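## Task

Pick up the small cardboard box on the desk behind the carton stack and set it on top of the low shelf, without moving the stacked cartons. The robot must not tip over or finish leaning, and the box has to stay on the shelf by itself, not held there by the robot.

## Robot and tools

Robot: a simulated Hello Robot Stretch 3 with a single arm. It has a two-wheeled base (0.33 m long, 0.34 m wide), a lift that slides up a mast, and a telescoping arm pointing out of the robot's RIGHT side, ending in a wrist and a two-finger gripper. The arm cannot reach forward, so to move the gripper forward or back you drive the base. Spinning in place pivots about the point midway between the wheels, 0.05 m behind the front edge. With the arm retracted and wrist folded, the sweep radius is 0.28 m; an unfolded level gripper pokes out past that. Loose objects may occasionally get nudged by something else.

Frames: the base frame has its origin on the floor between the drive wheels, x forward, y left, z up. hand_pose is reported in it, located where closed fingertips meet; with all wrist joints at zero its x points up, y back toward the mast, z toward the rear. The odometry frame is the base frame as it was when the scene began.

execute_actions: argument actions is a list holding one action or none (empty just reports state and images). An action can contain base, joints, or both, plus optional contact_limits; its motions begin together and may finish at different moments. base takes exactly one command, and both are offsets from where the base last measured itself: {"translate_m": d}, metres, -1 to 1, forward positive; or {"rotate_rad": d}, radians, -3.2 to 3.2, counter-clockwise (left) positive. No sideways motion. joints is one object keyed by joint name with absolute targets: lift_m 0 to 1.1 (arm height); arm_m 0 to 0.52 (extension); wrist_yaw_rad -1.345 to 4.42 (0 along the arm, positive toward the front, 3.0 folded over the base); wrist_pitch_rad -1.57 to 0.451 (0 level, negative tips fingers down); wrist_roll_rad -2.911 to 2.911 (0 fingers side by side); gripper_m -0.089 to 0.179 (bigger is wider; actual fingertip gap is 0.007 less when nearly shut, 0.025 less when wide, zero below 0.007); head_pan_rad -3.953 to 1.73 (0 forward, positive left, -1.57 toward the arm); head_tilt_rad -1.53 to 0.419 (negative down). Omitted joints or base may keep pushing to earlier targets. contact_limits accepts only arm_m: an effort percentage (1 to 100) at which the arm motion halts with contact_stop; smaller is softer but too small stops immediately; higher values are capped. Optional cameras: list of head_camera, nav_camera, wrist_camera or all; omitted/null means all, [] means none. Bad keys or out-of-range numbers get the call rejected with no motion. Each action ends within 15 s. If a result reports a stop, later motion calls in the same reply are skipped.

wait: seconds 0 to 10; commands nothing, returns state and images. zoom_image: camera plus region [x0, y0, x1, y1] in image pixels from the top-left, at most 504 by 504, on the latest full image. finished_scene: scene = the number of the current scene; ends it irreversibly after the last command is held and reports success. Replying without any tool call ends everything.

Result lines: joint_positions; base_status and joint_status (done, off_target meaning stopped short and possibly still pushing, contact_stop, time_out, torque_fault). After the last three a joint forgets its target; the arm or lift after contact_stop goes slack until commanded again (a loaded lift may sag, and closing fingers on a surface pushes a slack lift up). on_its_own lists uncommanded things; its "held at" is a target, not a position. motor_effort is percent of max, positive toward larger values, bracket = peak; offsets are fixed per motor and noisy; positive wheel effort pushes forward. lidar_m: 12 distances in 30-degree sectors starting straight ahead, going counter-clockwise (4th left, 7th behind, 10th right), from a plane 0.17 m up, range 0.15 to 12 m; "-" means nothing; misses clear objects, thin legs, tabletops; the mast and low lift can block sectors 5, 6, 9, 10. wrist_depth_mm and head_depth_mm: 7x7 median depth grids (45-1000 and 280-4000 mm; head grid is in the sideways image). base_odometry counts wheel turns, so slip counts; heading -3.142 to 3.142, left positive; turned_by_wheels and turned_by_imu since the previous result; base_tilt in degrees, forward/right positive, with a fixed bias up to about 4. camera_calibration gives OpenCV intrinsics and base-to-camera transforms, slightly uncertain, worse for the wrist camera.

Speed: the base goes fast (0.30 m/s, 1.9 rad/s) only when stowed: lift_m under 0.30, arm_m under 0.03, wrist_yaw_rad over 2.54; otherwise 0.10 m/s and 0.63 rad/s.

Gripping: command gripper_m smaller than the object width (smaller squeezes harder, but a stall guard eases force, so things can slip); release by going at least 0.02 above the touching value; readings do not confirm a grasp. To re-squeeze send a new value.

Avoid: folding or unfolding the wrist unless lift_m is 0.32-0.95, pitch -0.4, roll about 0 (once folded the lift may drop to 0.25); yaw below -0.4 needs pitch -0.5 or lower. Pushing the arm into something rigid with the gripper above about 0.45 m can tip the robot, more so with a raised limit or a repeated push. Don't drive while gripping or pressing on fixed things; if snagged, reverse the move in small steps, pull the gripper free, and lower lift_m to about 0.2 if still leaning. Base, wrist and head have no contact stop; sustained wrist strain causes a 10 s torque_fault. Drops, slips, slams and hard hits are penalised, as is knocking the carton stack.

Each tool is called after "Request:" in YAML: its name, and indented under it one key for each argument.

## Session

Request:
execute_actions:
  actions: []

Scene clock: 0.00 s.
base_odometry: x=+0.000 y=+0.000 heading=+0.000 (m, m, rad; odometry frame)
turned_by_wheels: +0.000 (rad since the last result)
turned_by_imu: +0.000 (rad since the last result)
base_tilt: forward=-0.3 right=-0.6 (deg)
lidar_m: 1.73 2.26 1.78 1.75 1.56 2.65 2.62 1.08 0.84 0.83 2.14 1.88
head_depth_mm: 1982 2021 2042 2042 2056 2003 1889 / 1979 2072 2048 2059 2074 2008 1826 / 1983 2088 2093 2101 2119 2017 1869 / 1997 2106 2112 2129 2141 1985 1892 / 2016 2143 2157 2157 2145 1982 1865 / 2013 2170 2210 2198 2206 2174 2173 / 2016 2190 2204 2215 2218 2228 2157
base_status: not commanded
joint_positions: lift_m=+0.545 arm_m=+0.001 wrist_yaw_rad=+2.990 wrist_pitch_rad=-0.452 wrist_roll_rad=-0.011 gripper_m=+0.037 head_pan_rad=-0.008 head_tilt_rad=-0.009
joint_status: not commanded
motor_effort: left_wheel=+0 right_wheel=+0 lift_m=+36 arm_m=+0 wrist_yaw_rad=+0 wrist_pitch_rad=+5 wrist_roll_rad=+0 gripper_m=+0 head_pan_rad=+0 head_tilt_rad=+2 (%)
hand_pose: x=+0.0120 y=+0.0714 z=+0.5503 quat_wxyz=(+0.210, +0.695, +0.107, +0.679) (m; base frame)
wrist_depth_mm: - - - - - - - / - - - - - - - / - - - - - - - / - - - - - - - / 940 - 979 942 947 961 944 / 792 794 - 795 810 802 819 / 704 690 674 706 683 704 700
pictures: head_camera (sideways: a quarter turn clockwise sets it upright), nav_camera (sideways: a quarter turn counterclockwise sets it upright), wrist_camera
Images, in order (width x height): head_camera 896x504, nav_camera 672x504, wrist_camera 644x364.

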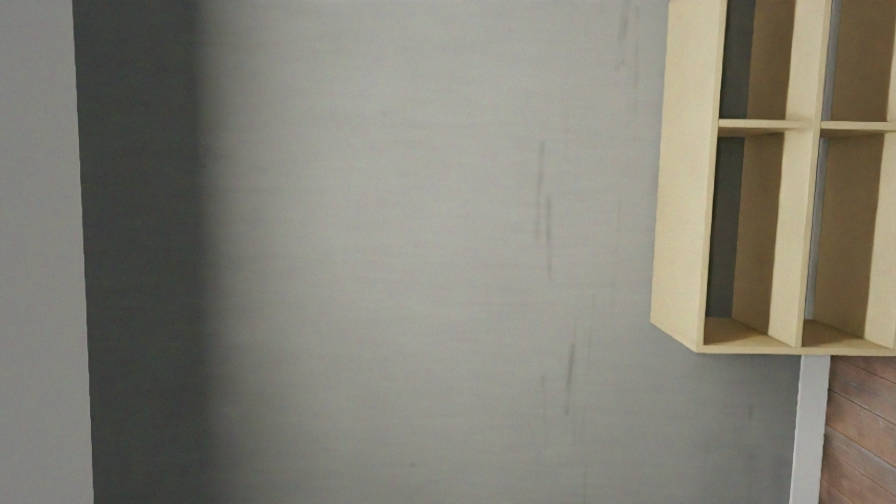

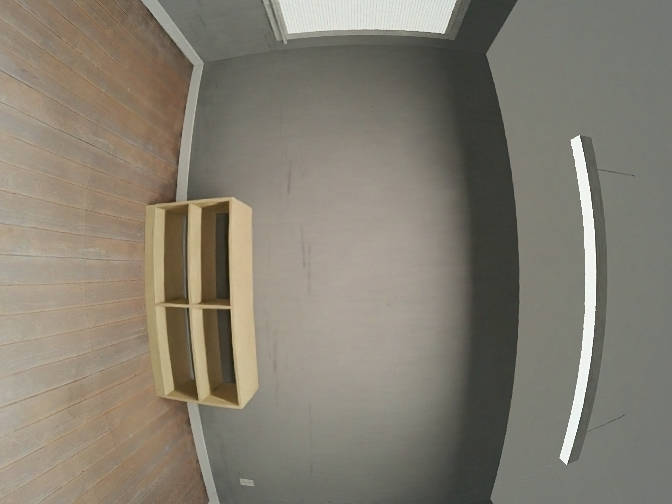

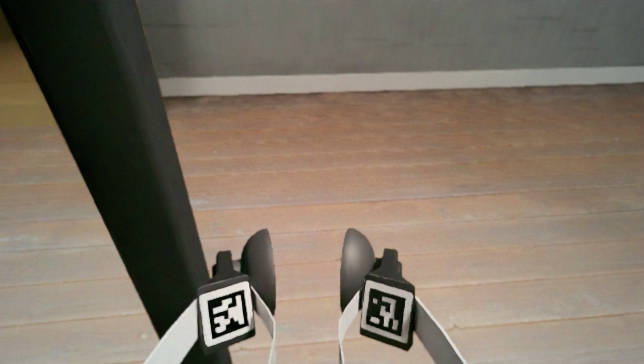

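Request:
execute_actions:
  actions:
    - {"joints":{"head_pan_rad":-1.9,"head_tilt_rad":-0.6}}
  cameras: ["head_camera","nav_camera"]

Scene clock: 5.23 s.
base_odometry: x=+0.000 y=+0.000 heading=+0.000 (m, m, rad; odometry frame)
turned_by_wheels: +0.000 (rad since the last result)
turned_by_imu: -0.001 (rad since the last result)
base_tilt: forward=-0.3 right=-0.5 (deg)
lidar_m: 1.73 2.27 1.78 1.75 1.56 2.65 2.63 1.08 0.84 0.83 2.14 1.88
head_depth_mm: 1854 888 937 1076 1266 1422 1234 / 1836 888 915 1046 1225 1386 1233 / 1778 884 894 1015 1199 1380 1237 / 1746 885 874 990 1153 1355 1242 / 1740 977 890 1011 1632 1391 1226 / 1688 1850 2086 2229 1788 1461 1238 / 1655 1827 2023 2231 1787 1462 1232
base_status: not commanded
joint_positions: lift_m=+0.545 arm_m=+0.001 wrist_yaw_rad=+2.990 wrist_pitch_rad=-0.452 wrist_roll_rad=-0.011 gripper_m=+0.037 head_pan_rad=-1.893 head_tilt_rad=-0.592
joint_status: all done
motor_effort: left_wheel=+1(0) right_wheel=+0(0) lift_m=+36(37) arm_m=+0(0) wrist_yaw_rad=+0(0) wrist_pitch_rad=+5(5) wrist_roll_rad=+0(0) gripper_m=+0(0) head_pan_rad=-2(30) head_tilt_rad=-5(46) (%)
hand_pose: x=+0.0120 y=+0.0714 z=+0.5503 quat_wxyz=(+0.210, +0.695, +0.107, +0.679) (m; base frame)
wrist_depth_mm: - - - - - - - / - - - - - - - / - - - - - - - / - - - - - - - / 938 - 955 926 940 939 984 / 804 782 - 794 804 804 818 / 699 696 674 696 694 704 705
pictures: head_camera (sideways: a quarter turn clockwise sets it upright), nav_camera (sideways: a quarter turn counterclockwise sets it upright)
camera_calibration (this result's frames):
head_camera: T_world_to_cam=[[0.166192, 0.550239, -0.818302, 1.08595], [0.961232, -0.275564, 0.00992624, -0.0144621], [-0.220033, -0.788227, -0.574703, 0.707073], [0, 0, 0, 1]] pos_world=[-0.0109946, -0.0441809, 1.29513]
nav_camera: T_world_to_cam=[[-0.219478, -0.554309, 0.802852, -0.999284], [-0.93437, 0.356176, -0.00951887, 0.069067], [-0.28068, -0.75225, -0.596103, 0.731979], [0, 0, 0, 1]] pos_world=[0.0506653, -0.0278807, 1.23927]
Images, in order (width x height): head_camera 896x504, nav_camera 672x504.

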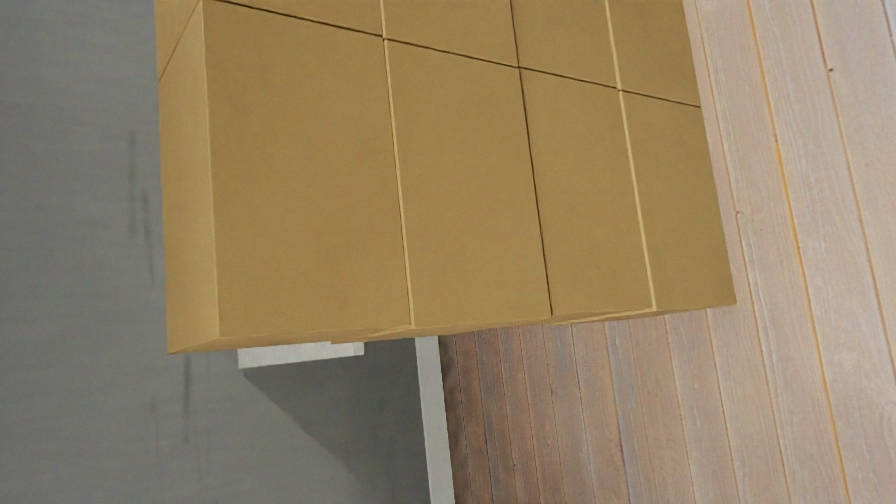

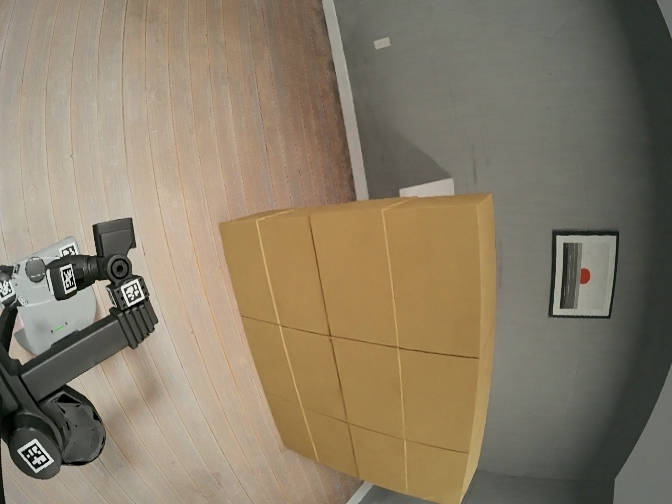

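Request:
execute_actions:
  actions:
    - {"base":{"translate_m":0.4},"joints":{"lift_m":0.27}}
  cameras: []

Request:
execute_actions:
  actions:
    - {"base":{"rotate_rad":-1.571}}
  cameras: []

Request:
execute_actions:
  actions:
    - {"base":{"translate_m":1.0}}
  cameras: []

Request:
execute_actions:
  actions:
    - {"base":{"translate_m":0.35},"joints":{"head_pan_rad":-1.45}}
  cameras: ["head_camera","nav_camera"]

Scene clock: 15.33 s.
base_odometry: x=+0.400 y=+0.000 heading=+0.000 (m, m, rad; odometry frame)
turned_by_wheels: +0.000 (rad since the last result)
turned_by_imu: -0.001 (rad since the last result)
base_tilt: forward=-0.4 right=-0.6 (deg)
lidar_m: 1.34 1.84 1.74 1.71 1.83 2.26 3.00 1.13 0.98 2.04 2.18 1.54
head_depth_mm: 1915 937 988 1126 1336 1480 1241 / 1864 1105 1134 1182 1340 1417 1238 / 1820 1983 1726 2041 1680 1461 1236 / 1786 1978 2236 2332 1793 1461 1239 / 1756 1937 2181 2333 1768 1474 1240 / 1711 1912 2142 2269 1795 1469 1235 / 1696 1853 2060 2202 1781 1464 1241
base_status: done
joint_positions: lift_m=+0.271 arm_m=+0.001 wrist_yaw_rad=+2.990 wrist_pitch_rad=-0.452 wrist_roll_rad=-0.011 gripper_m=+0.037 head_pan_rad=-1.893 head_tilt_rad=-0.593
joint_status: all done
motor_effort: left_wheel=+0(10) right_wheel=+1(7) lift_m=+13(28) arm_m=+0(0) wrist_yaw_rad=+0(0) wrist_pitch_rad=+6(5) wrist_roll_rad=+0(0) gripper_m=+0(1) head_pan_rad=-2(2) head_tilt_rad=-5(5) (%)
hand_pose: x=+0.0120 y=+0.0714 z=+0.2758 quat_wxyz=(+0.210, +0.695, +0.107, +0.679) (m; base frame)
wrist_depth_mm: - - - - - - - / - - - - - - - / 839 - 856 878 864 869 890 / 674 - 676 679 689 677 693 / 552 - 586 564 563 562 562 / 474 475 - - 485 479 488 / - - - - 407 416 421
pictures: none
No camera images: the call's "cameras" was empty. Leave "cameras" out to get every camera's image.

Scene clock: 17.53 s.
base_odometry: x=+0.400 y=+0.000 heading=-1.571 (m, m, rad; odometry frame)
turned_by_wheels: -1.571 (rad since the last result)
turned_by_imu: -1.584 (rad since the last result)
base_tilt: forward=-0.3 right=-0.5 (deg)
lidar_m: 2.04 2.20 1.54 1.34 1.85 1.74 1.71 1.73 2.26 3.01 1.12 0.97
head_depth_mm: 2802 3142 3247 2313 1800 1452 1238 / 2774 3102 3249 2321 1812 1461 1234 / 2748 3034 3212 2322 1796 1461 1231 / 2678 2989 3131 2313 1785 1462 1238 / 2681 2959 3067 2297 1799 1464 1246 / 2611 2882 3060 2326 1812 1451 1231 / 2548 2777 3008 2293 1795 1463 1240
base_status: done
joint_positions: lift_m=+0.271 arm_m=+0.001 wrist_yaw_rad=+2.990 wrist_pitch_rad=-0.452 wrist_roll_rad=-0.011 gripper_m=+0.037 head_pan_rad=-1.893 head_tilt_rad=-0.593
joint_status: not commanded
motor_effort: left_wheel=+2(12) right_wheel=-1(6) lift_m=+13(13) arm_m=+0(0) wrist_yaw_rad=+0(0) wrist_pitch_rad=+5(5) wrist_roll_rad=+0(0) gripper_m=+0(1) head_pan_rad=-3(2) head_tilt_rad=-5(5) (%)
hand_pose: x=+0.0120 y=+0.0714 z=+0.2758 quat_wxyz=(+0.210, +0.695, +0.107, +0.679) (m; base frame)
wrist_depth_mm: - - - - - - - / - - - - - - - / 841 - 857 870 885 868 882 / 672 - 667 685 671 685 682 / 561 - 577 553 570 564 564 / 472 483 - - 479 482 480 / - - - - 406 422 421
pictures: none
No camera images: the call's "cameras" was empty. Leave "cameras" out to get every camera's image.

Scene clock: 22.57 s.
base_odometry: x=+0.400 y=-1.000 heading=-1.571 (m, m, rad; odometry frame)
turned_by_wheels: +0.000 (rad since the last result)
turned_by_imu: +0.000 (rad since the last result)
base_tilt: forward=-0.4 right=-0.5 (deg)
lidar_m: 1.05 1.13 1.64 1.24 1.74 2.58 2.70 2.65 0.56 0.55 0.88 1.06
head_depth_mm: 2950 3291 3241 2320 1803 1464 1231 / 2878 3214 3270 2316 1799 1463 1232 / 2853 3141 3308 2309 1785 1456 1238 / 2795 3075 590 649 747 907 1152 / 2710 879 568 623 712 858 1032 / 2680 880 558 611 694 818 994 / 2625 876 556 595 674 1353 1205
base_status: done
joint_positions: lift_m=+0.271 arm_m=+0.001 wrist_yaw_rad=+2.990 wrist_pitch_rad=-0.452 wrist_roll_rad=-0.011 gripper_m=+0.037 head_pan_rad=-1.893 head_tilt_rad=-0.593
joint_status: not commanded
motor_effort: left_wheel=+1(14) right_wheel=-1(5) lift_m=+14(13) arm_m=+0(0) wrist_yaw_rad=+0(0) wrist_pitch_rad=+5(5) wrist_roll_rad=+0(0) gripper_m=+0(1) head_pan_rad=-2(2) head_tilt_rad=-5(5) (%)
hand_pose: x=+0.0120 y=+0.0714 z=+0.2758 quat_wxyz=(+0.210, +0.695, +0.107, +0.679) (m; base frame)
wrist_depth_mm: - - - - - - - / - - - - - - - / 846 - 871 856 857 892 872 / 667 - 675 672 684 673 693 / 551 - 590 562 561 557 569 / 472 482 - - 483 477 487 / - - - - 408 421 418
pictures: none
No camera images: the call's "cameras" was empty. Leave "cameras" out to get every camera's image.

Scene clock: 25.40 s.
base_odometry: x=+0.400 y=-1.350 heading=-1.571 (m, m, rad; odometry frame)
turned_by_wheels: +0.000 (rad since the last result)
turned_by_imu: +0.000 (rad since the last result)
base_tilt: forward=-0.3 right=-0.5 (deg)
lidar_m: 0.70 0.75 1.13 1.51 1.31 2.11 3.03 2.97 0.62 0.73 0.73 0.71
head_depth_mm: 2690 2885 1616 1236 1036 1091 1052 / 2733 2944 1424 1011 815 1463 1237 / 2779 3010 1425 1019 838 1455 1233 / 2409 2454 1421 1013 841 1463 1237 / 1745 1864 1413 1009 870 1245 1241 / 1374 1454 1409 1011 1617 1456 1230 / 1142 1195 1229 1014 1363 1383 1237
base_status: done
joint_positions: lift_m=+0.271 arm_m=+0.001 wrist_yaw_rad=+2.990 wrist_pitch_rad=-0.452 wrist_roll_rad=-0.011 gripper_m=+0.037 head_pan_rad=-1.457 head_tilt_rad=-0.593
joint_status: all done
motor_effort: left_wheel=+1(11) right_wheel=-1(5) lift_m=+13(13) arm_m=+0(0) wrist_yaw_rad=+0(0) wrist_pitch_rad=+5(5) wrist_roll_rad=+0(0) gripper_m=+0(1) head_pan_rad=+2(22) head_tilt_rad=-6(5) (%)
hand_pose: x=+0.0120 y=+0.0714 z=+0.2758 quat_wxyz=(+0.210, +0.695, +0.107, +0.679) (m; base frame)
wrist_depth_mm: - - - - - - 769 / - - - - - - 782 / 842 - 845 854 885 868 780 / 665 - 683 677 677 682 691 / 560 - 579 557 564 565 572 / 474 477 - - 480 478 484 / - - - - 410 416 417
pictures: head_camera (sideways: a quarter turn clockwise sets it upright), nav_camera (sideways: a quarter turn counterclockwise sets it upright)
camera_calibration (this result's frames):
head_camera: T_world_to_cam=[[-0.0816072, 0.569559, -0.817889, 1.08692], [0.987735, 0.155822, 0.00995695, -0.0146637], [0.133116, -0.807045, -0.57529, 0.705682], [0, 0, 0, 1]] pos_world=[0.00924658, -0.0472632, 1.2951]
nav_camera: T_world_to_cam=[[0.0350145, -0.595726, 0.802424, -1.00028], [-0.997402, -0.0714044, -0.00948856, 0.069412], [0.0629492, -0.800008, -0.596679, 0.730632], [0, 0, 0, 1]] pos_world=[0.0582633, -0.00642455, 1.23926]
Images, in order (width x height): head_camera 896x504, nav_camera 672x504.

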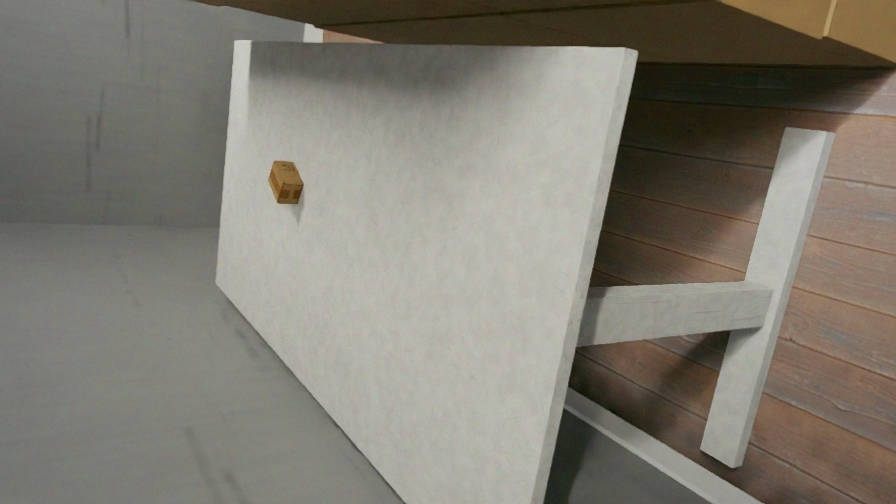

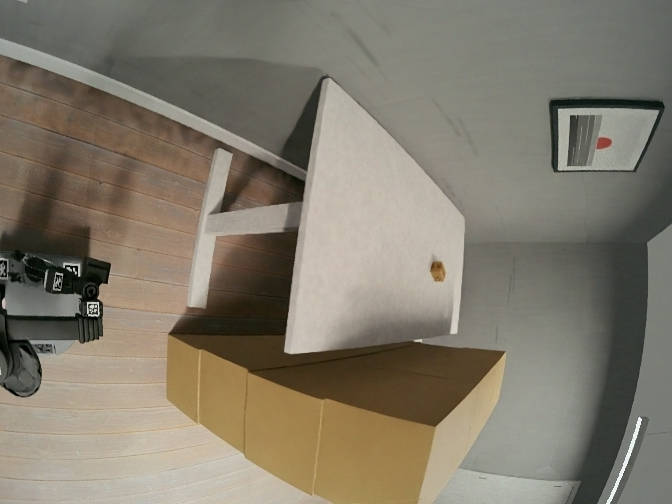

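Request:
execute_actions:
  actions:
    - {"base":{"translate_m":-0.95}}
  cameras: []

Request:
execute_actions:
  actions:
    - {"base":{"rotate_rad":-1.56}}
  cameras: []

Request:
execute_actions:
  actions:
    - {"base":{"translate_m":1.0},"joints":{"head_pan_rad":0.7}}
  cameras: []

Request:
execute_actions:
  actions:
    - {"base":{"translate_m":1.0},"joints":{"head_pan_rad":1.5}}
  cameras: ["head_camera","nav_camera"]

Scene clock: 39.40 s.
base_odometry: x=+0.400 y=-0.400 heading=-1.571 (m, m, rad; odometry frame)
turned_by_wheels: +0.000 (rad since the last result)
turned_by_imu: -0.003 (rad since the last result)
base_tilt: forward=-0.4 right=-0.5 (deg)
lidar_m: 1.64 1.77 1.34 1.30 1.80 2.14 2.11 2.07 3.09 1.32 0.68 0.78
head_depth_mm: 2524 2813 3068 2347 1809 1476 1239 / 2627 2894 3091 2333 1789 1468 1241 / 2720 2985 3179 2319 1783 1466 1238 / 2785 1826 2803 2134 1777 1451 1235 / 2791 1265 1358 1495 1629 1457 1238 / 2846 1032 1033 1096 1194 1274 1217 / 2702 874 837 873 924 1008 1161
base_status: done
joint_positions: lift_m=+0.271 arm_m=+0.001 wrist_yaw_rad=+2.990 wrist_pitch_rad=-0.452 wrist_roll_rad=-0.011 gripper_m=+0.037 head_pan_rad=-1.457 head_tilt_rad=-0.593
joint_status: not commanded
motor_effort: left_wheel=+2(8) right_wheel=-1(7) lift_m=+13(13) arm_m=+0(0) wrist_yaw_rad=+0(0) wrist_pitch_rad=+5(5) wrist_roll_rad=+0(0) gripper_m=+0(0) head_pan_rad=+2(3) head_tilt_rad=-5(5) (%)
hand_pose: x=+0.0120 y=+0.0714 z=+0.2758 quat_wxyz=(+0.210, +0.695, +0.107, +0.679) (m; base frame)
wrist_depth_mm: - - - - - - - / - - - - - - - / 827 - 854 859 861 870 870 / 674 - 680 670 674 684 686 / 558 - 577 558 567 563 570 / 471 476 - - 476 475 484 / - - - - 406 418 424
pictures: none
No camera images: the call's "cameras" was empty. Leave "cameras" out to get every camera's image.

Scene clock: 41.57 s.
base_odometry: x=+0.400 y=-0.400 heading=-3.131 (m, m, rad; odometry frame)
turned_by_wheels: -1.560 (rad since the last result)
turned_by_imu: -1.573 (rad since the last result)
base_tilt: forward=-0.3 right=-0.6 (deg)
lidar_m: 1.25 0.68 0.80 1.64 1.78 1.34 1.30 1.52 2.13 2.11 2.08 3.09
head_depth_mm: 1740 1907 2127 2294 1789 1465 1237 / 1796 1958 2203 2324 1784 1470 1228 / 1854 2026 2275 2284 1773 1466 1236 / 1886 2095 2347 2313 1801 1460 1234 / 1949 2159 2434 2317 1792 1474 1229 / 1988 2079 2341 2331 1787 1464 1236 / 2014 2255 2562 2289 1800 1455 1240
base_status: done
joint_positions: lift_m=+0.271 arm_m=+0.001 wrist_yaw_rad=+2.990 wrist_pitch_rad=-0.452 wrist_roll_rad=-0.011 gripper_m=+0.037 head_pan_rad=-1.457 head_tilt_rad=-0.593
joint_status: not commanded
motor_effort: left_wheel=+2(11) right_wheel=-1(6) lift_m=+14(13) arm_m=+0(0) wrist_yaw_rad=+0(0) wrist_pitch_rad=+5(5) wrist_roll_rad=+0(0) gripper_m=+0(0) head_pan_rad=+2(2) head_tilt_rad=-5(5) (%)
hand_pose: x=+0.0120 y=+0.0714 z=+0.2758 quat_wxyz=(+0.210, +0.695, +0.107, +0.679) (m; base frame)
wrist_depth_mm: - - - - - - 558 / - - - - - 786 561 / 849 - 855 860 854 782 603 / 663 - 671 674 688 679 649 / 555 - 576 555 559 564 577 / 473 484 - - 481 481 479 / - - - - 408 419 419
pictures: none
No camera images: the call's "cameras" was empty. Leave "cameras" out to get every camera's image.

Scene clock: 46.50 s.
base_odometry: x=-0.600 y=-0.411 heading=-3.131 (m, m, rad; odometry frame)
turned_by_wheels: +0.000 (rad since the last result)
turned_by_imu: +0.000 (rad since the last result)
base_tilt: forward=-0.3 right=-0.7 (deg)
lidar_m: 2.08 0.44 0.35 0.34 0.37 0.57 2.28 2.46 2.26 1.92 2.09 2.11
head_depth_mm: 2057 2066 658 801 1000 1391 1235 / 2056 878 595 674 811 1064 1210 / 1886 1967 551 587 683 845 1081 / 1731 1840 526 516 598 700 883 / 1590 1711 525 461 526 601 731 / 1482 1598 525 424 469 533 617 / 1374 1490 525 393 423 479 538
base_status: done
joint_positions: lift_m=+0.271 arm_m=+0.001 wrist_yaw_rad=+2.990 wrist_pitch_rad=-0.452 wrist_roll_rad=-0.011 gripper_m=+0.037 head_pan_rad=+0.693 head_tilt_rad=-0.593
joint_status: all done
motor_effort: left_wheel=+2(12) right_wheel=-1(5) lift_m=+14(13) arm_m=+0(0) wrist_yaw_rad=+0(0) wrist_pitch_rad=+5(5) wrist_roll_rad=+0(1) gripper_m=+1(0) head_pan_rad=+2(30) head_tilt_rad=-5(5) (%)
hand_pose: x=+0.0120 y=+0.0714 z=+0.2758 quat_wxyz=(+0.210, +0.695, +0.107, +0.679) (m; base frame)
wrist_depth_mm: - 348 354 357 366 371 376 / - 374 379 388 396 402 408 / 396 - 409 420 432 435 453 / 438 - 457 463 472 481 499 / 483 - 501 512 525 537 549 / 469 481 - - 482 481 489 / - - - - 407 415 419
pictures: none
No camera images: the call's "cameras" was empty. Leave "cameras" out to get every camera's image.

Scene clock: 51.53 s.
base_odometry: x=-1.600 y=-0.422 heading=-3.131 (m, m, rad; odometry frame)
turned_by_wheels: +0.000 (rad since the last result)
turned_by_imu: +0.000 (rad since the last result)
base_tilt: forward=-0.3 right=-0.5 (deg)
lidar_m: 1.09 1.19 1.41 0.39 0.30 0.36 3.28 2.98 2.24 2.04 1.39 1.11
head_depth_mm: 1149 1279 1420 1606 1760 1461 1237 / 1167 1292 1433 1636 1788 1462 1231 / 1168 1297 1433 1621 1735 1460 1245 / 1181 1311 1403 1013 842 1416 1241 / 1190 1331 1403 1013 870 1423 1178 / 1200 1327 1426 510 529 572 595 / 1215 1344 1418 392 378 394 449
base_status: done
joint_positions: lift_m=+0.271 arm_m=+0.001 wrist_yaw_rad=+2.990 wrist_pitch_rad=-0.452 wrist_roll_rad=-0.011 gripper_m=+0.037 head_pan_rad=+1.493 head_tilt_rad=-0.593
joint_status: all done
motor_effort: left_wheel=+1(12) right_wheel=+0(5) lift_m=+13(14) arm_m=+0(0) wrist_yaw_rad=+0(1) wrist_pitch_rad=+5(5) wrist_roll_rad=+0(0) gripper_m=+1(0) head_pan_rad=+2(27) head_tilt_rad=-4(4) (%)
hand_pose: x=+0.0120 y=+0.0714 z=+0.2758 quat_wxyz=(+0.210, +0.695, +0.107, +0.679) (m; base frame)
wrist_depth_mm: - 387 - - - - - / - 411 - - - - - / 268 - 765 858 867 860 878 / 292 - 644 676 680 693 688 / 323 - 564 565 565 568 565 / 363 363 - - 479 480 485 / - - - - 408 422 422
pictures: head_camera (sideways: a quarter turn clockwise sets it upright), nav_camera (sideways: a quarter turn counterclockwise sets it upright)
camera_calibration (this result's frames):
head_camera: T_world_to_cam=[[-0.0283777, -0.574974, -0.817679, 1.08632], [-0.999333, 0.0351398, 0.00997252, -0.00256285], [0.0229991, 0.817417, -0.575588, 0.706741], [0, 0, 0, 1]] pos_world=[0.0120118, 0.046995, 1.29508]
nav_camera: T_world_to_cam=[[0.0791004, 0.591783, 0.802207, -1.00026], [0.992746, -0.119853, -0.00947318, 0.0572521], [0.0905412, 0.797137, -0.596971, 0.730844], [0, 0, 0, 1]] pos_world=[-0.0438869, 0.0162183, 1.23925]
Images, in order (width x height): head_camera 896x504, nav_camera 672x504.

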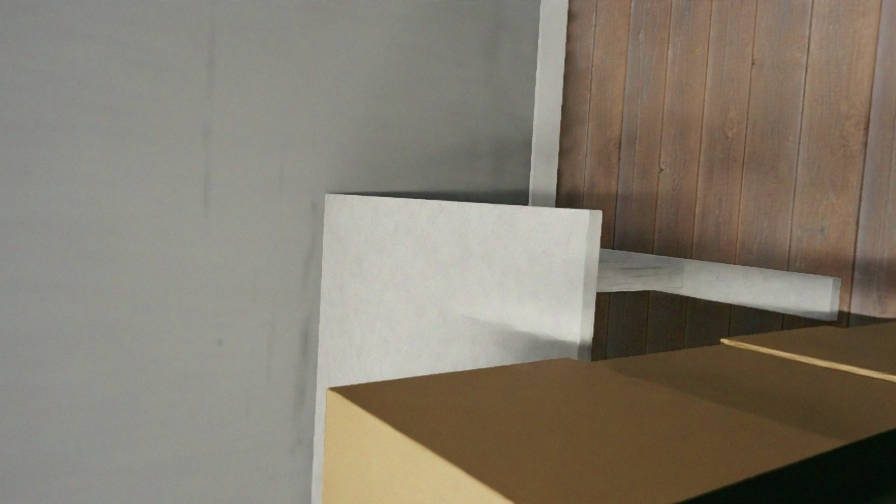

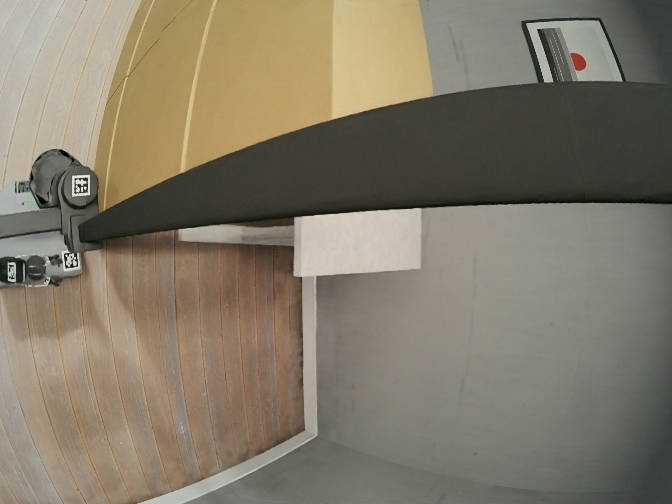

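Request:
execute_actions:
  actions:
    - {"base":{"translate_m":0.33}}
  cameras: []

Request:
execute_actions:
  actions:
    - {"base":{"rotate_rad":-1.53},"joints":{"head_pan_rad":-1.9}}
  cameras: []

Request:
execute_actions:
  actions:
    - {"base":{"translate_m":-0.85}}
  cameras: []

Request:
execute_actions:
  actions:
    - {"joints":{"lift_m":0.92,"head_pan_rad":-1.65}}
  cameras: ["head_camera","nav_camera"]

Scene clock: 59.23 s.
base_odometry: x=-1.930 y=-0.426 heading=-3.131 (m, m, rad; odometry frame)
turned_by_wheels: +0.000 (rad since the last result)
turned_by_imu: -0.001 (rad since the last result)
base_tilt: forward=-0.3 right=-0.6 (deg)
lidar_m: 0.77 0.83 1.27 1.35 0.60 0.51 1.37 3.04 2.13 1.97 0.98 0.78
head_depth_mm: 1116 1231 1383 1569 1731 1469 1240 / 1123 1242 1385 1584 1733 1459 1232 / 1136 1257 1404 1597 1732 1462 1229 / 1141 1266 1431 1612 1760 1462 1230 / 1153 1278 1440 1627 1785 1451 1238 / 1158 1288 1374 1624 1738 1422 1242 / 1173 1292 1396 1010 1233 1447 1257
base_status: done
joint_positions: lift_m=+0.271 arm_m=+0.001 wrist_yaw_rad=+2.990 wrist_pitch_rad=-0.452 wrist_roll_rad=-0.011 gripper_m=+0.037 head_pan_rad=+1.493 head_tilt_rad=-0.593
joint_status: not commanded
motor_effort: left_wheel=+2(11) right_wheel=-1(6) lift_m=+13(14) arm_m=+0(0) wrist_yaw_rad=+0(0) wrist_pitch_rad=+5(5) wrist_roll_rad=+0(0) gripper_m=+0(0) head_pan_rad=+2(3) head_tilt_rad=-5(5) (%)
hand_pose: x=+0.0120 y=+0.0714 z=+0.2758 quat_wxyz=(+0.210, +0.695, +0.107, +0.679) (m; base frame)
wrist_depth_mm: - - - - - - 867 / - - - - - - 880 / 832 - 863 856 870 852 818 / 665 - 684 678 699 692 689 / 551 - 576 559 559 566 572 / 475 485 - - 481 483 481 / - - - - 407 422 421
pictures: none
No camera images: the call's "cameras" was empty. Leave "cameras" out to get every camera's image.

Scene clock: 61.47 s.
base_odometry: x=-1.930 y=-0.426 heading=+1.623 (m, m, rad; odometry frame)
turned_by_wheels: -1.530 (rad since the last result)
turned_by_imu: -1.542 (rad since the last result)
base_tilt: forward=-0.3 right=-0.5 (deg)
lidar_m: 1.76 0.94 0.77 0.77 0.86 1.36 1.00 0.58 0.51 3.58 2.94 2.13
head_depth_mm: 3062 883 528 547 638 779 970 / 3636 885 596 583 654 763 939 / 3438 976 861 896 931 1035 1064 / 3471 1638 1754 2011 1742 1456 1235 / 3500 3817 3234 2314 1801 1470 1233 / 3486 3738 3260 2327 1779 1465 1239 / 3401 3738 3261 2298 1785 1459 1236
base_status: done
joint_positions: lift_m=+0.271 arm_m=+0.001 wrist_yaw_rad=+2.990 wrist_pitch_rad=-0.452 wrist_roll_rad=-0.011 gripper_m=+0.037 head_pan_rad=-1.893 head_tilt_rad=-0.593
joint_status: all done
motor_effort: left_wheel=+2(11) right_wheel=-1(6) lift_m=+13(14) arm_m=-1(0) wrist_yaw_rad=+0(1) wrist_pitch_rad=+5(5) wrist_roll_rad=+0(0) gripper_m=+0(0) head_pan_rad=-2(30) head_tilt_rad=-5(5) (%)
hand_pose: x=+0.0120 y=+0.0713 z=+0.2758 quat_wxyz=(+0.210, +0.695, +0.107, +0.679) (m; base frame)
wrist_depth_mm: - 729 745 731 736 739 751 / 794 815 808 827 811 810 815 / 832 - 843 848 851 841 845 / 665 - 684 678 677 691 695 / 550 - 576 554 558 564 566 / 467 481 - - 477 485 481 / - - - - 406 418 419
pictures: none
No camera images: the call's "cameras" was empty. Leave "cameras" out to get every camera's image.

Scene clock: 66.00 s.
base_odometry: x=-1.886 y=-1.274 heading=+1.623 (m, m, rad; odometry frame)
turned_by_wheels: +0.000 (rad since the last result)
turned_by_imu: -0.002 (rad since the last result)
base_tilt: forward=-0.3 right=-0.6 (deg)
lidar_m: 2.12 1.13 0.92 0.92 0.63 0.52 0.52 0.57 0.28 0.87 0.49 0.57
head_depth_mm: 1152 1185 1200 1017 786 644 545 / 1535 1568 1431 1017 792 645 546 / 2231 2367 1431 1015 786 643 544 / 3352 3640 1427 1019 790 645 543 / 3351 3754 1414 1014 787 645 544 / 3352 3709 1414 1015 790 643 544 / 3273 3483 1474 1007 785 644 545
base_status: done
joint_positions: lift_m=+0.271 arm_m=+0.001 wrist_yaw_rad=+2.990 wrist_pitch_rad=-0.452 wrist_roll_rad=-0.011 gripper_m=+0.037 head_pan_rad=-1.893 head_tilt_rad=-0.593
joint_status: not commanded
motor_effort: left_wheel=+2(7) right_wheel=-1(7) lift_m=+13(14) arm_m=+0(0) wrist_yaw_rad=+0(0) wrist_pitch_rad=+5(5) wrist_roll_rad=+0(0) gripper_m=+0(0) head_pan_rad=-3(2) head_tilt_rad=-5(5) (%)
hand_pose: x=+0.0120 y=+0.0713 z=+0.2758 quat_wxyz=(+0.210, +0.695, +0.107, +0.679) (m; base frame)
wrist_depth_mm: - 885 878 870 879 897 891 / - 941 939 949 928 975 958 / 639 - 853 865 875 875 879 / 629 - 670 679 682 690 692 / 561 - 583 563 564 567 568 / 469 478 - - 474 485 482 / - - - - 408 422 421
pictures: none
No camera images: the call's "cameras" was empty. Leave "cameras" out to get every camera's image.

Scene clock: 68.47 s.
base_odometry: x=-1.886 y=-1.274 heading=+1.623 (m, m, rad; odometry frame)
turned_by_wheels: +0.000 (rad since the last result)
turned_by_imu: -0.001 (rad since the last result)
base_tilt: forward=-0.3 right=-0.5 (deg)
lidar_m: 2.12 1.13 0.93 0.92 0.63 0.52 0.52 0.57 0.28 0.87 0.49 0.57
head_depth_mm: 3005 2747 1429 1017 789 644 545 / 3377 3695 1425 1015 788 644 544 / 3272 3705 1428 1014 786 643 544 / 3431 3710 1430 1011 788 642 545 / 3438 1464 1454 1011 786 643 544 / 3463 1077 1048 1057 784 645 543 / 3549 875 790 818 848 641 545
base_status: not commanded
joint_positions: lift_m=+0.467 arm_m=+0.001 wrist_yaw_rad=+2.990 wrist_pitch_rad=-0.452 wrist_roll_rad=-0.011 gripper_m=+0.037 head_pan_rad=-1.657 head_tilt_rad=-0.594
joint_status: lift_m contact_stop (moved +0.196 of +0.649); the others done
on_its_own: lift_m is slack since a contact_stop, until your next command for it (your +0.920 is given up)
motor_effort: left_wheel=+1(2) right_wheel=+1(4) lift_m=+35(86) arm_m=+0(1) wrist_yaw_rad=+0(0) wrist_pitch_rad=+4(5) wrist_roll_rad=+0(0) gripper_m=+0(0) head_pan_rad=+2(18) head_tilt_rad=-5(5) (%)
hand_pose: x=+0.0120 y=+0.0715 z=+0.4724 quat_wxyz=(+0.210, +0.695, +0.107, +0.679) (m; base frame)
wrist_depth_mm: - 855 870 878 870 891 902 / - 957 965 958 959 973 965 / 639 - - - - - - / 666 - - - - - - / 685 - 869 841 844 832 837 / 650 699 - 720 726 717 721 / 604 619 597 615 606 625 630
pictures: head_camera (sideways: a quarter turn clockwise sets it upright), nav_camera (sideways: a quarter turn counterclockwise sets it upright)
camera_calibration (this result's frames):
head_camera: T_world_to_cam=[[0.0331893, 0.575027, -0.817461, 1.08566], [0.999005, -0.0434604, 0.00998873, -0.0147738], [-0.0297834, -0.816979, -0.575897, 0.707466], [0, 0, 0, 1]] pos_world=[-0.000202475, -0.0469416, 1.29506]
nav_camera: T_world_to_cam=[[-0.0840497, -0.591407, 0.801981, -0.998974], [-0.991714, 0.128116, -0.00945717, 0.0693365], [-0.0971537, -0.796131, -0.597275, 0.732384], [0, 0, 0, 1]] pos_world=[0.0559523, -0.0166102, 1.23925]
Images, in order (width x height): head_camera 896x504, nav_camera 672x504.

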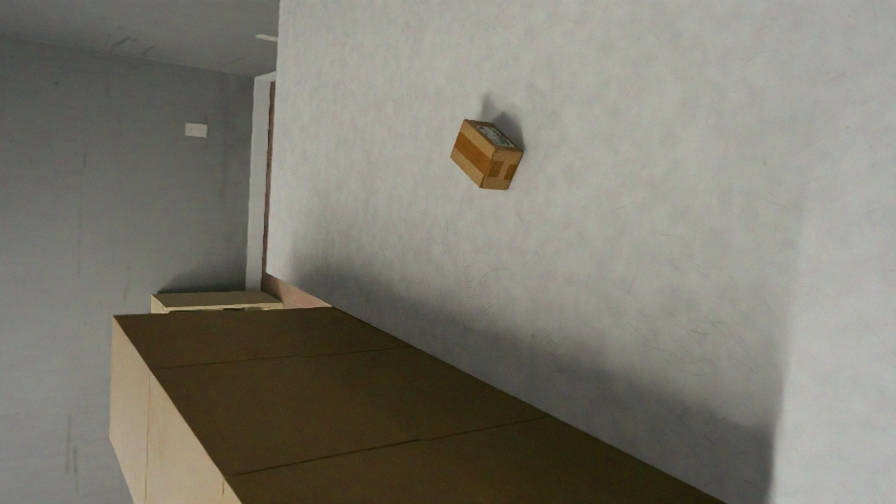

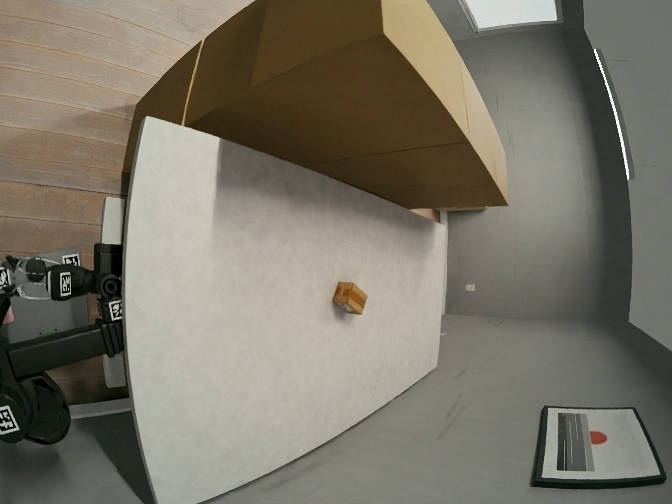

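Request:
execute_actions:
  actions:
    - {"base":{"translate_m":0.5},"joints":{"lift_m":0.45}}
  cameras: []

Request:
execute_actions:
  actions:
    - {"joints":{"lift_m":0.93,"wrist_yaw_rad":1.7,"wrist_pitch_rad":-0.4}}
  cameras: []

Request:
execute_actions:
  actions:
    - {"base":{"translate_m":-0.55},"joints":{"lift_m":1.08,"wrist_pitch_rad":-0.3}}
  cameras: []

Request:
execute_actions:
  actions:
    - {"joints":{"wrist_yaw_rad":0,"gripper_m":0.17,"head_tilt_rad":-0.8}}

Scene clock: 82.07 s.
base_odometry: x=-1.912 y=-0.775 heading=+1.623 (m, m, rad; odometry frame)
turned_by_wheels: +0.000 (rad since the last result)
turned_by_imu: -0.001 (rad since the last result)
base_tilt: forward=-0.3 right=-0.5 (deg)
lidar_m: 1.91 1.02 0.84 0.83 0.92 1.01 1.01 0.65 0.41 0.41 3.34 2.45
head_depth_mm: 3344 3602 528 429 490 1393 1237 / 3382 882 527 431 498 597 740 / 3394 879 528 439 509 613 736 / 3486 877 526 447 518 629 760 / 3580 3691 526 455 530 644 807 / 3572 3804 3265 492 1735 1462 1236 / 3611 - 3268 2316 1777 1460 1227
base_status: done
joint_positions: lift_m=+0.451 arm_m=+0.001 wrist_yaw_rad=+2.990 wrist_pitch_rad=-0.452 wrist_roll_rad=-0.011 gripper_m=+0.037 head_pan_rad=-1.657 head_tilt_rad=-0.594
joint_status: all done
motor_effort: left_wheel=+1(9) right_wheel=-1(6) lift_m=+13(26) arm_m=+0(0) wrist_yaw_rad=+0(0) wrist_pitch_rad=+5(5) wrist_roll_rad=+0(0) gripper_m=+1(0) head_pan_rad=+2(3) head_tilt_rad=-5(4) (%)
hand_pose: x=+0.0120 y=+0.0715 z=+0.4559 quat_wxyz=(+0.210, +0.695, +0.107, +0.679) (m; base frame)
wrist_depth_mm: - 788 788 785 810 806 809 / 844 847 867 852 862 886 878 / 925 - 948 921 957 969 978 / 971 - - - - - - / 812 - 841 810 819 826 824 / 683 675 - 691 705 693 705 / 597 605 582 605 585 610 612
pictures: none
No camera images: the call's "cameras" was empty. Leave "cameras" out to get every camera's image.

Scene clock: 87.27 s.
base_odometry: x=-1.912 y=-0.775 heading=+1.623 (m, m, rad; odometry frame)
turned_by_wheels: +0.000 (rad since the last result)
turned_by_imu: -0.001 (rad since the last result)
base_tilt: forward=-0.4 right=-0.5 (deg)
lidar_m: 1.90 1.02 0.83 0.83 0.92 1.01 1.00 0.65 0.41 0.41 3.34 2.45
head_depth_mm: 3307 3575 529 429 474 - - / 3356 881 527 431 486 - - / 3387 877 528 439 503 - - / 3489 880 528 447 515 - - / 3479 3678 526 455 529 641 755 / 3589 3799 3274 492 1730 1463 1274 / 3649 3998 3277 2312 1795 1461 -
base_status: not commanded
joint_positions: lift_m=+0.929 arm_m=+0.001 wrist_yaw_rad=+1.703 wrist_pitch_rad=-0.420 wrist_roll_rad=-0.011 gripper_m=+0.037 head_pan_rad=-1.657 head_tilt_rad=-0.594
joint_status: all done
motor_effort: left_wheel=+2(2) right_wheel=-1(1) lift_m=+57(60) arm_m=+0(0) wrist_yaw_rad=-3(4) wrist_pitch_rad=+8(9) wrist_roll_rad=+0(0) gripper_m=+0(0) head_pan_rad=+2(2) head_tilt_rad=-5(5) (%)
hand_pose: x=+0.2009 y=-0.1166 z=+0.9415 quat_wxyz=(+0.569, +0.615, -0.341, +0.427) (m; base frame)
wrist_depth_mm: 892 - - - - - - / 910 - - - - - - / 931 - - - - - - / 944 - - - - - - / 957 - - - - - - / - - - - - - - / - - - - - - -
pictures: none
No camera images: the call's "cameras" was empty. Leave "cameras" out to get every camera's image.

Scene clock: 93.70 s.
base_odometry: x=-1.883 y=-1.324 heading=+1.623 (m, m, rad; odometry frame)
turned_by_wheels: +0.000 (rad since the last result)
turned_by_imu: -0.002 (rad since the last result)
base_tilt: forward=-0.3 right=-0.5 (deg)
lidar_m: 2.11 1.14 0.94 0.93 0.57 0.47 0.47 0.52 0.27 0.26 0.52 0.55
head_depth_mm: 3136 - - - - 646 546 / 3218 - - - - 626 545 / 3250 - - - - 625 545 / 3255 - - - - 612 533 / 3437 3504 1504 1011 - - 521 / 3458 1169 1213 1101 - - 515 / 3475 966 901 945 - - 522
base_status: done
joint_positions: lift_m=+1.079 arm_m=+0.001 wrist_yaw_rad=+1.703 wrist_pitch_rad=-0.321 wrist_roll_rad=-0.011 gripper_m=+0.037 head_pan_rad=-1.657 head_tilt_rad=-0.594
joint_status: all done
motor_effort: left_wheel=+2(5) right_wheel=-1(4) lift_m=+57(58) arm_m=+0(0) wrist_yaw_rad=-2(3) wrist_pitch_rad=+8(8) wrist_roll_rad=+0(0) gripper_m=+0(1) head_pan_rad=+3(2) head_tilt_rad=-5(5) (%)
hand_pose: x=+0.2122 y=-0.1151 z=+1.1143 quat_wxyz=(+0.547, +0.597, -0.372, +0.454) (m; base frame)
wrist_depth_mm: 996 - - - - - - / - - - - - - - / - - - - - - 427 / - - - - - - 353 / - - - - - 617 340 / - - - - - 603 331 / - - - - - 565 350
pictures: none
No camera images: the call's "cameras" was empty. Leave "cameras" out to get every camera's image.

Scene clock: 95.53 s.
base_odometry: x=-1.883 y=-1.324 heading=+1.623 (m, m, rad; odometry frame)
turned_by_wheels: +0.000 (rad since the last result)
turned_by_imu: +0.000 (rad since the last result)
base_tilt: forward=-0.3 right=-0.6 (deg)
lidar_m: 2.12 1.14 0.93 0.93 0.57 0.47 0.47 0.52 0.27 0.26 0.52 0.55
head_depth_mm: - - - - 662 569 500 / - - - - 632 570 500 / - - - - 631 569 500 / - - - - 646 571 509 / 1526 1341 918 789 664 569 519 / 1117 1188 980 792 665 570 521 / 856 887 939 874 663 569 530
base_status: not commanded
joint_positions: lift_m=+1.079 arm_m=+0.001 wrist_yaw_rad=+0.003 wrist_pitch_rad=-0.321 wrist_roll_rad=-0.011 gripper_m=+0.170 head_pan_rad=-1.657 head_tilt_rad=-0.790
joint_status: all done
motor_effort: left_wheel=+2(2) right_wheel=-1(0) lift_m=+57(57) arm_m=+0(0) wrist_yaw_rad=-3(5) wrist_pitch_rad=+8(8) wrist_roll_rad=+0(0) gripper_m=+0(98) head_pan_rad=+2(1) head_tilt_rad=-7(30) (%)
hand_pose: x=-0.0208 y=-0.3816 z=+1.1143 quat_wxyz=(+0.702, +0.115, -0.694, -0.111) (m; base frame)
wrist_depth_mm: - - - - - - 753 / 676 682 956 - - - 742 / 452 591 - - - - 726 / 439 601 - - - - 714 / 434 618 823 817 822 844 705 / 421 677 680 647 666 693 663 / - 609 561 569 574 559 603
pictures: head_camera (sideways: a quarter turn clockwise sets it upright), nav_camera (sideways: a quarter turn counterclockwise sets it upright), wrist_camera
camera_calibration (this result's frames):
head_camera: T_world_to_cam=[[0.0459133, 0.722561, -0.689781, 0.919166], [0.998769, -0.046169, 0.0181172, -0.0253511], [-0.0187557, -0.689764, -0.723792, 0.899775], [0, 0, 0, 1]] pos_world=[-0.0000060595, -0.044692, 1.28573]
nav_camera: T_world_to_cam=[[-0.0964795, -0.735548, 0.670568, -0.827625], [-0.991631, 0.129103, -0.00105937, 0.0584016], [-0.0857933, -0.665058, -0.741847, 0.920361], [0, 0, 0, 1]] pos_world=[0.0570248, -0.0042042, 1.23781]
wrist_camera: T_world_to_cam=[[-0.999734, 0.0230719, 0.000563061, -0.0163172], [0.0100186, 0.455841, -0.890005, 1.20317], [-0.0207907, -0.889762, -0.45595, 0.327865], [0, 0, 0, 1]] pos_world=[-0.0215505, -0.256357, 1.22033]
Images, in order (width x height): head_camera 896x504, nav_camera 672x504, wrist_camera 644x364.

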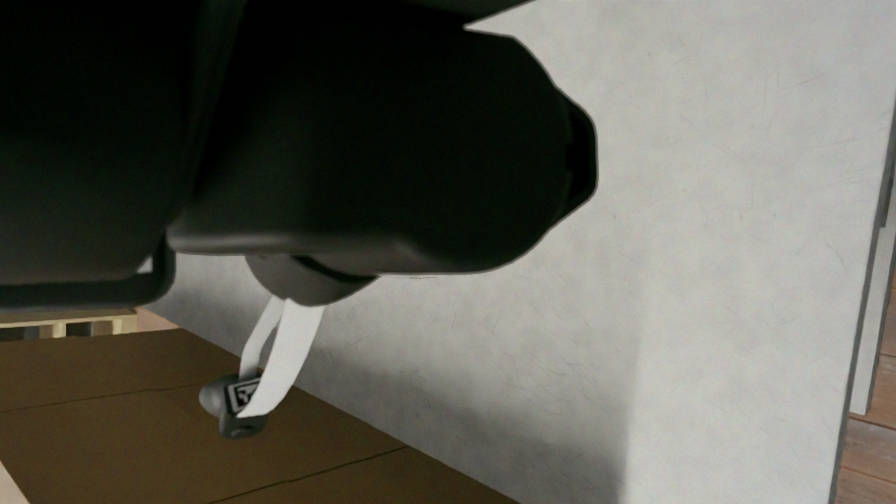

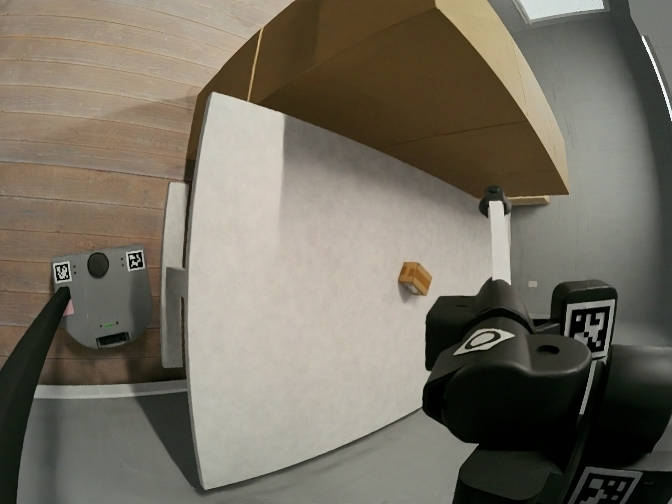

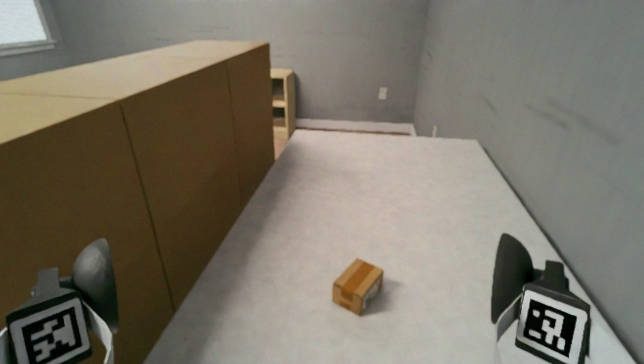

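Request:
execute_actions:
  actions:
    - {"joints":{"wrist_yaw_rad":-0.4,"wrist_pitch_rad":-0.5,"lift_m":0.84,"arm_m":0.33}}

Scene clock: 103.50 s.
base_odometry: x=-1.883 y=-1.324 heading=+1.623 (m, m, rad; odometry frame)
turned_by_wheels: +0.000 (rad since the last result)
turned_by_imu: -0.002 (rad since the last result)
base_tilt: forward=-0.4 right=-0.5 (deg)
lidar_m: 2.11 1.14 0.94 0.93 0.57 0.47 0.47 0.52 0.27 0.26 0.52 0.55
head_depth_mm: 2640 1284 978 - - - 492 / 3427 1281 - 767 662 569 500 / 3455 1338 - 790 660 570 500 / 3433 1344 - 787 659 567 510 / 3300 1346 978 789 662 568 518 / 1117 1190 1053 789 660 571 518 / 856 886 936 873 662 572 527
base_status: not commanded
joint_positions: lift_m=+0.841 arm_m=+0.330 wrist_yaw_rad=-0.398 wrist_pitch_rad=-0.511 wrist_roll_rad=-0.011 gripper_m=+0.170 head_pan_rad=-1.657 head_tilt_rad=-0.790
joint_status: all done
motor_effort: left_wheel=+1(2) right_wheel=+0(0) lift_m=+13(50) arm_m=+3(1) wrist_yaw_rad=-2(3) wrist_pitch_rad=+4(7) wrist_roll_rad=+0(0) gripper_m=+0(0) head_pan_rad=+2(2) head_tilt_rad=-7(8) (%)
hand_pose: x=-0.1036 y=-0.6698 z=+0.8332 quat_wxyz=(+0.639, +0.042, -0.702, -0.310) (m; base frame)
wrist_depth_mm: 767 853 866 875 811 617 483 / 642 600 616 609 624 595 481 / 457 460 466 470 477 477 470 / 372 376 377 381 383 388 388 / 317 316 308 272 322 326 328 / 279 275 234 251 279 283 282 / - 242 243 239 246 241 254
pictures: head_camera (sideways: a quarter turn clockwise sets it upright), nav_camera (sideways: a quarter turn counterclockwise sets it upright), wrist_camera
camera_calibration (this result's frames):
head_camera: T_world_to_cam=[[0.0459371, 0.722845, -0.689482, 0.918776], [0.998769, -0.0461755, 0.0181337, -0.0253726], [-0.0187293, -0.689466, -0.724076, 0.900145], [0, 0, 0, 1]] pos_world=[-0.0000054418, -0.0446853, 1.28571]
nav_camera: T_world_to_cam=[[-0.0965027, -0.735824, 0.670262, -0.827226], [-0.991631, 0.129103, -0.00104149, 0.0583783], [-0.0857663, -0.664752, -0.742124, 0.920721], [0, 0, 0, 1]] pos_world=[0.0570271, -0.00417778, 1.23781]
wrist_camera: T_world_to_cam=[[-0.911554, 0.411144, 0.00552746, 0.172629], [0.249239, 0.563183, -0.787849, 1.09671], [-0.327032, -0.716789, -0.615844, 0.158858], [0, 0, 0, 1]] pos_world=[-0.0640311, -0.574757, 0.960921]
Images, in order (width x height): head_camera 896x504, nav_camera 672x504, wrist_camera 644x364.

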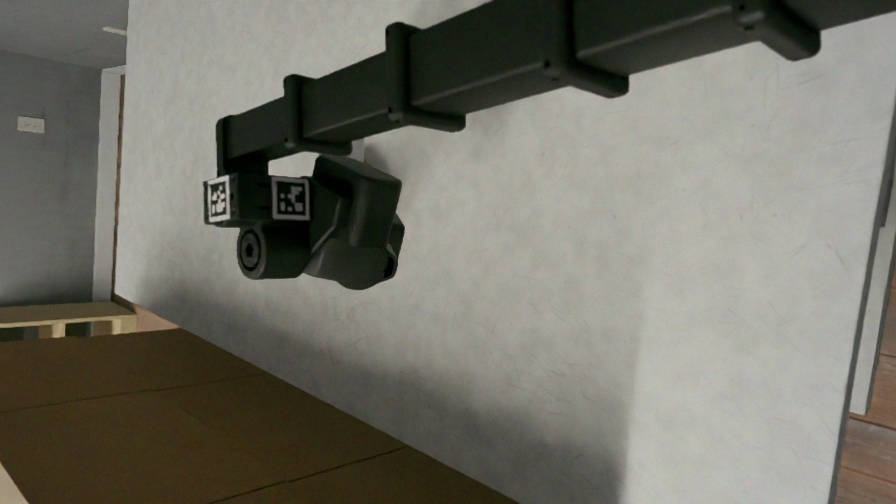

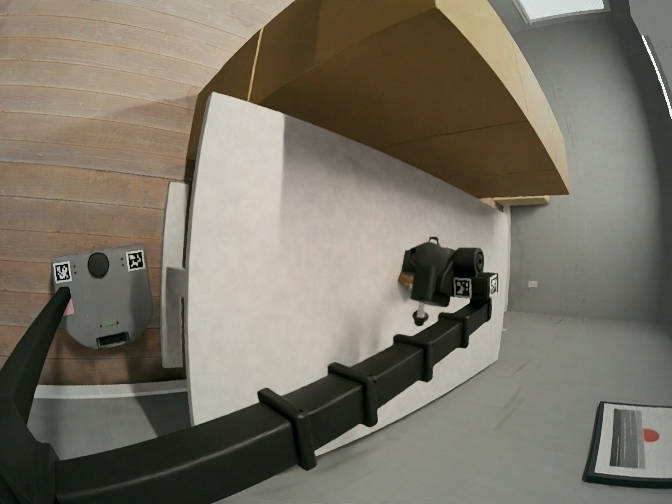

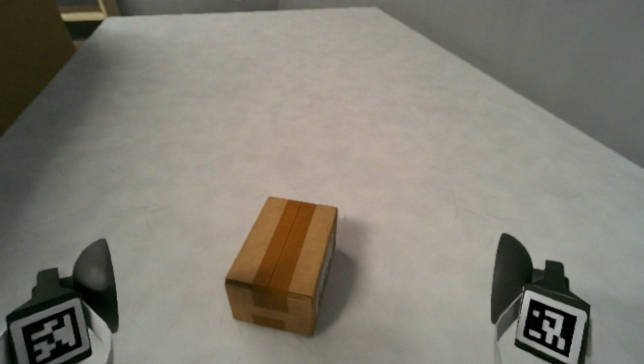

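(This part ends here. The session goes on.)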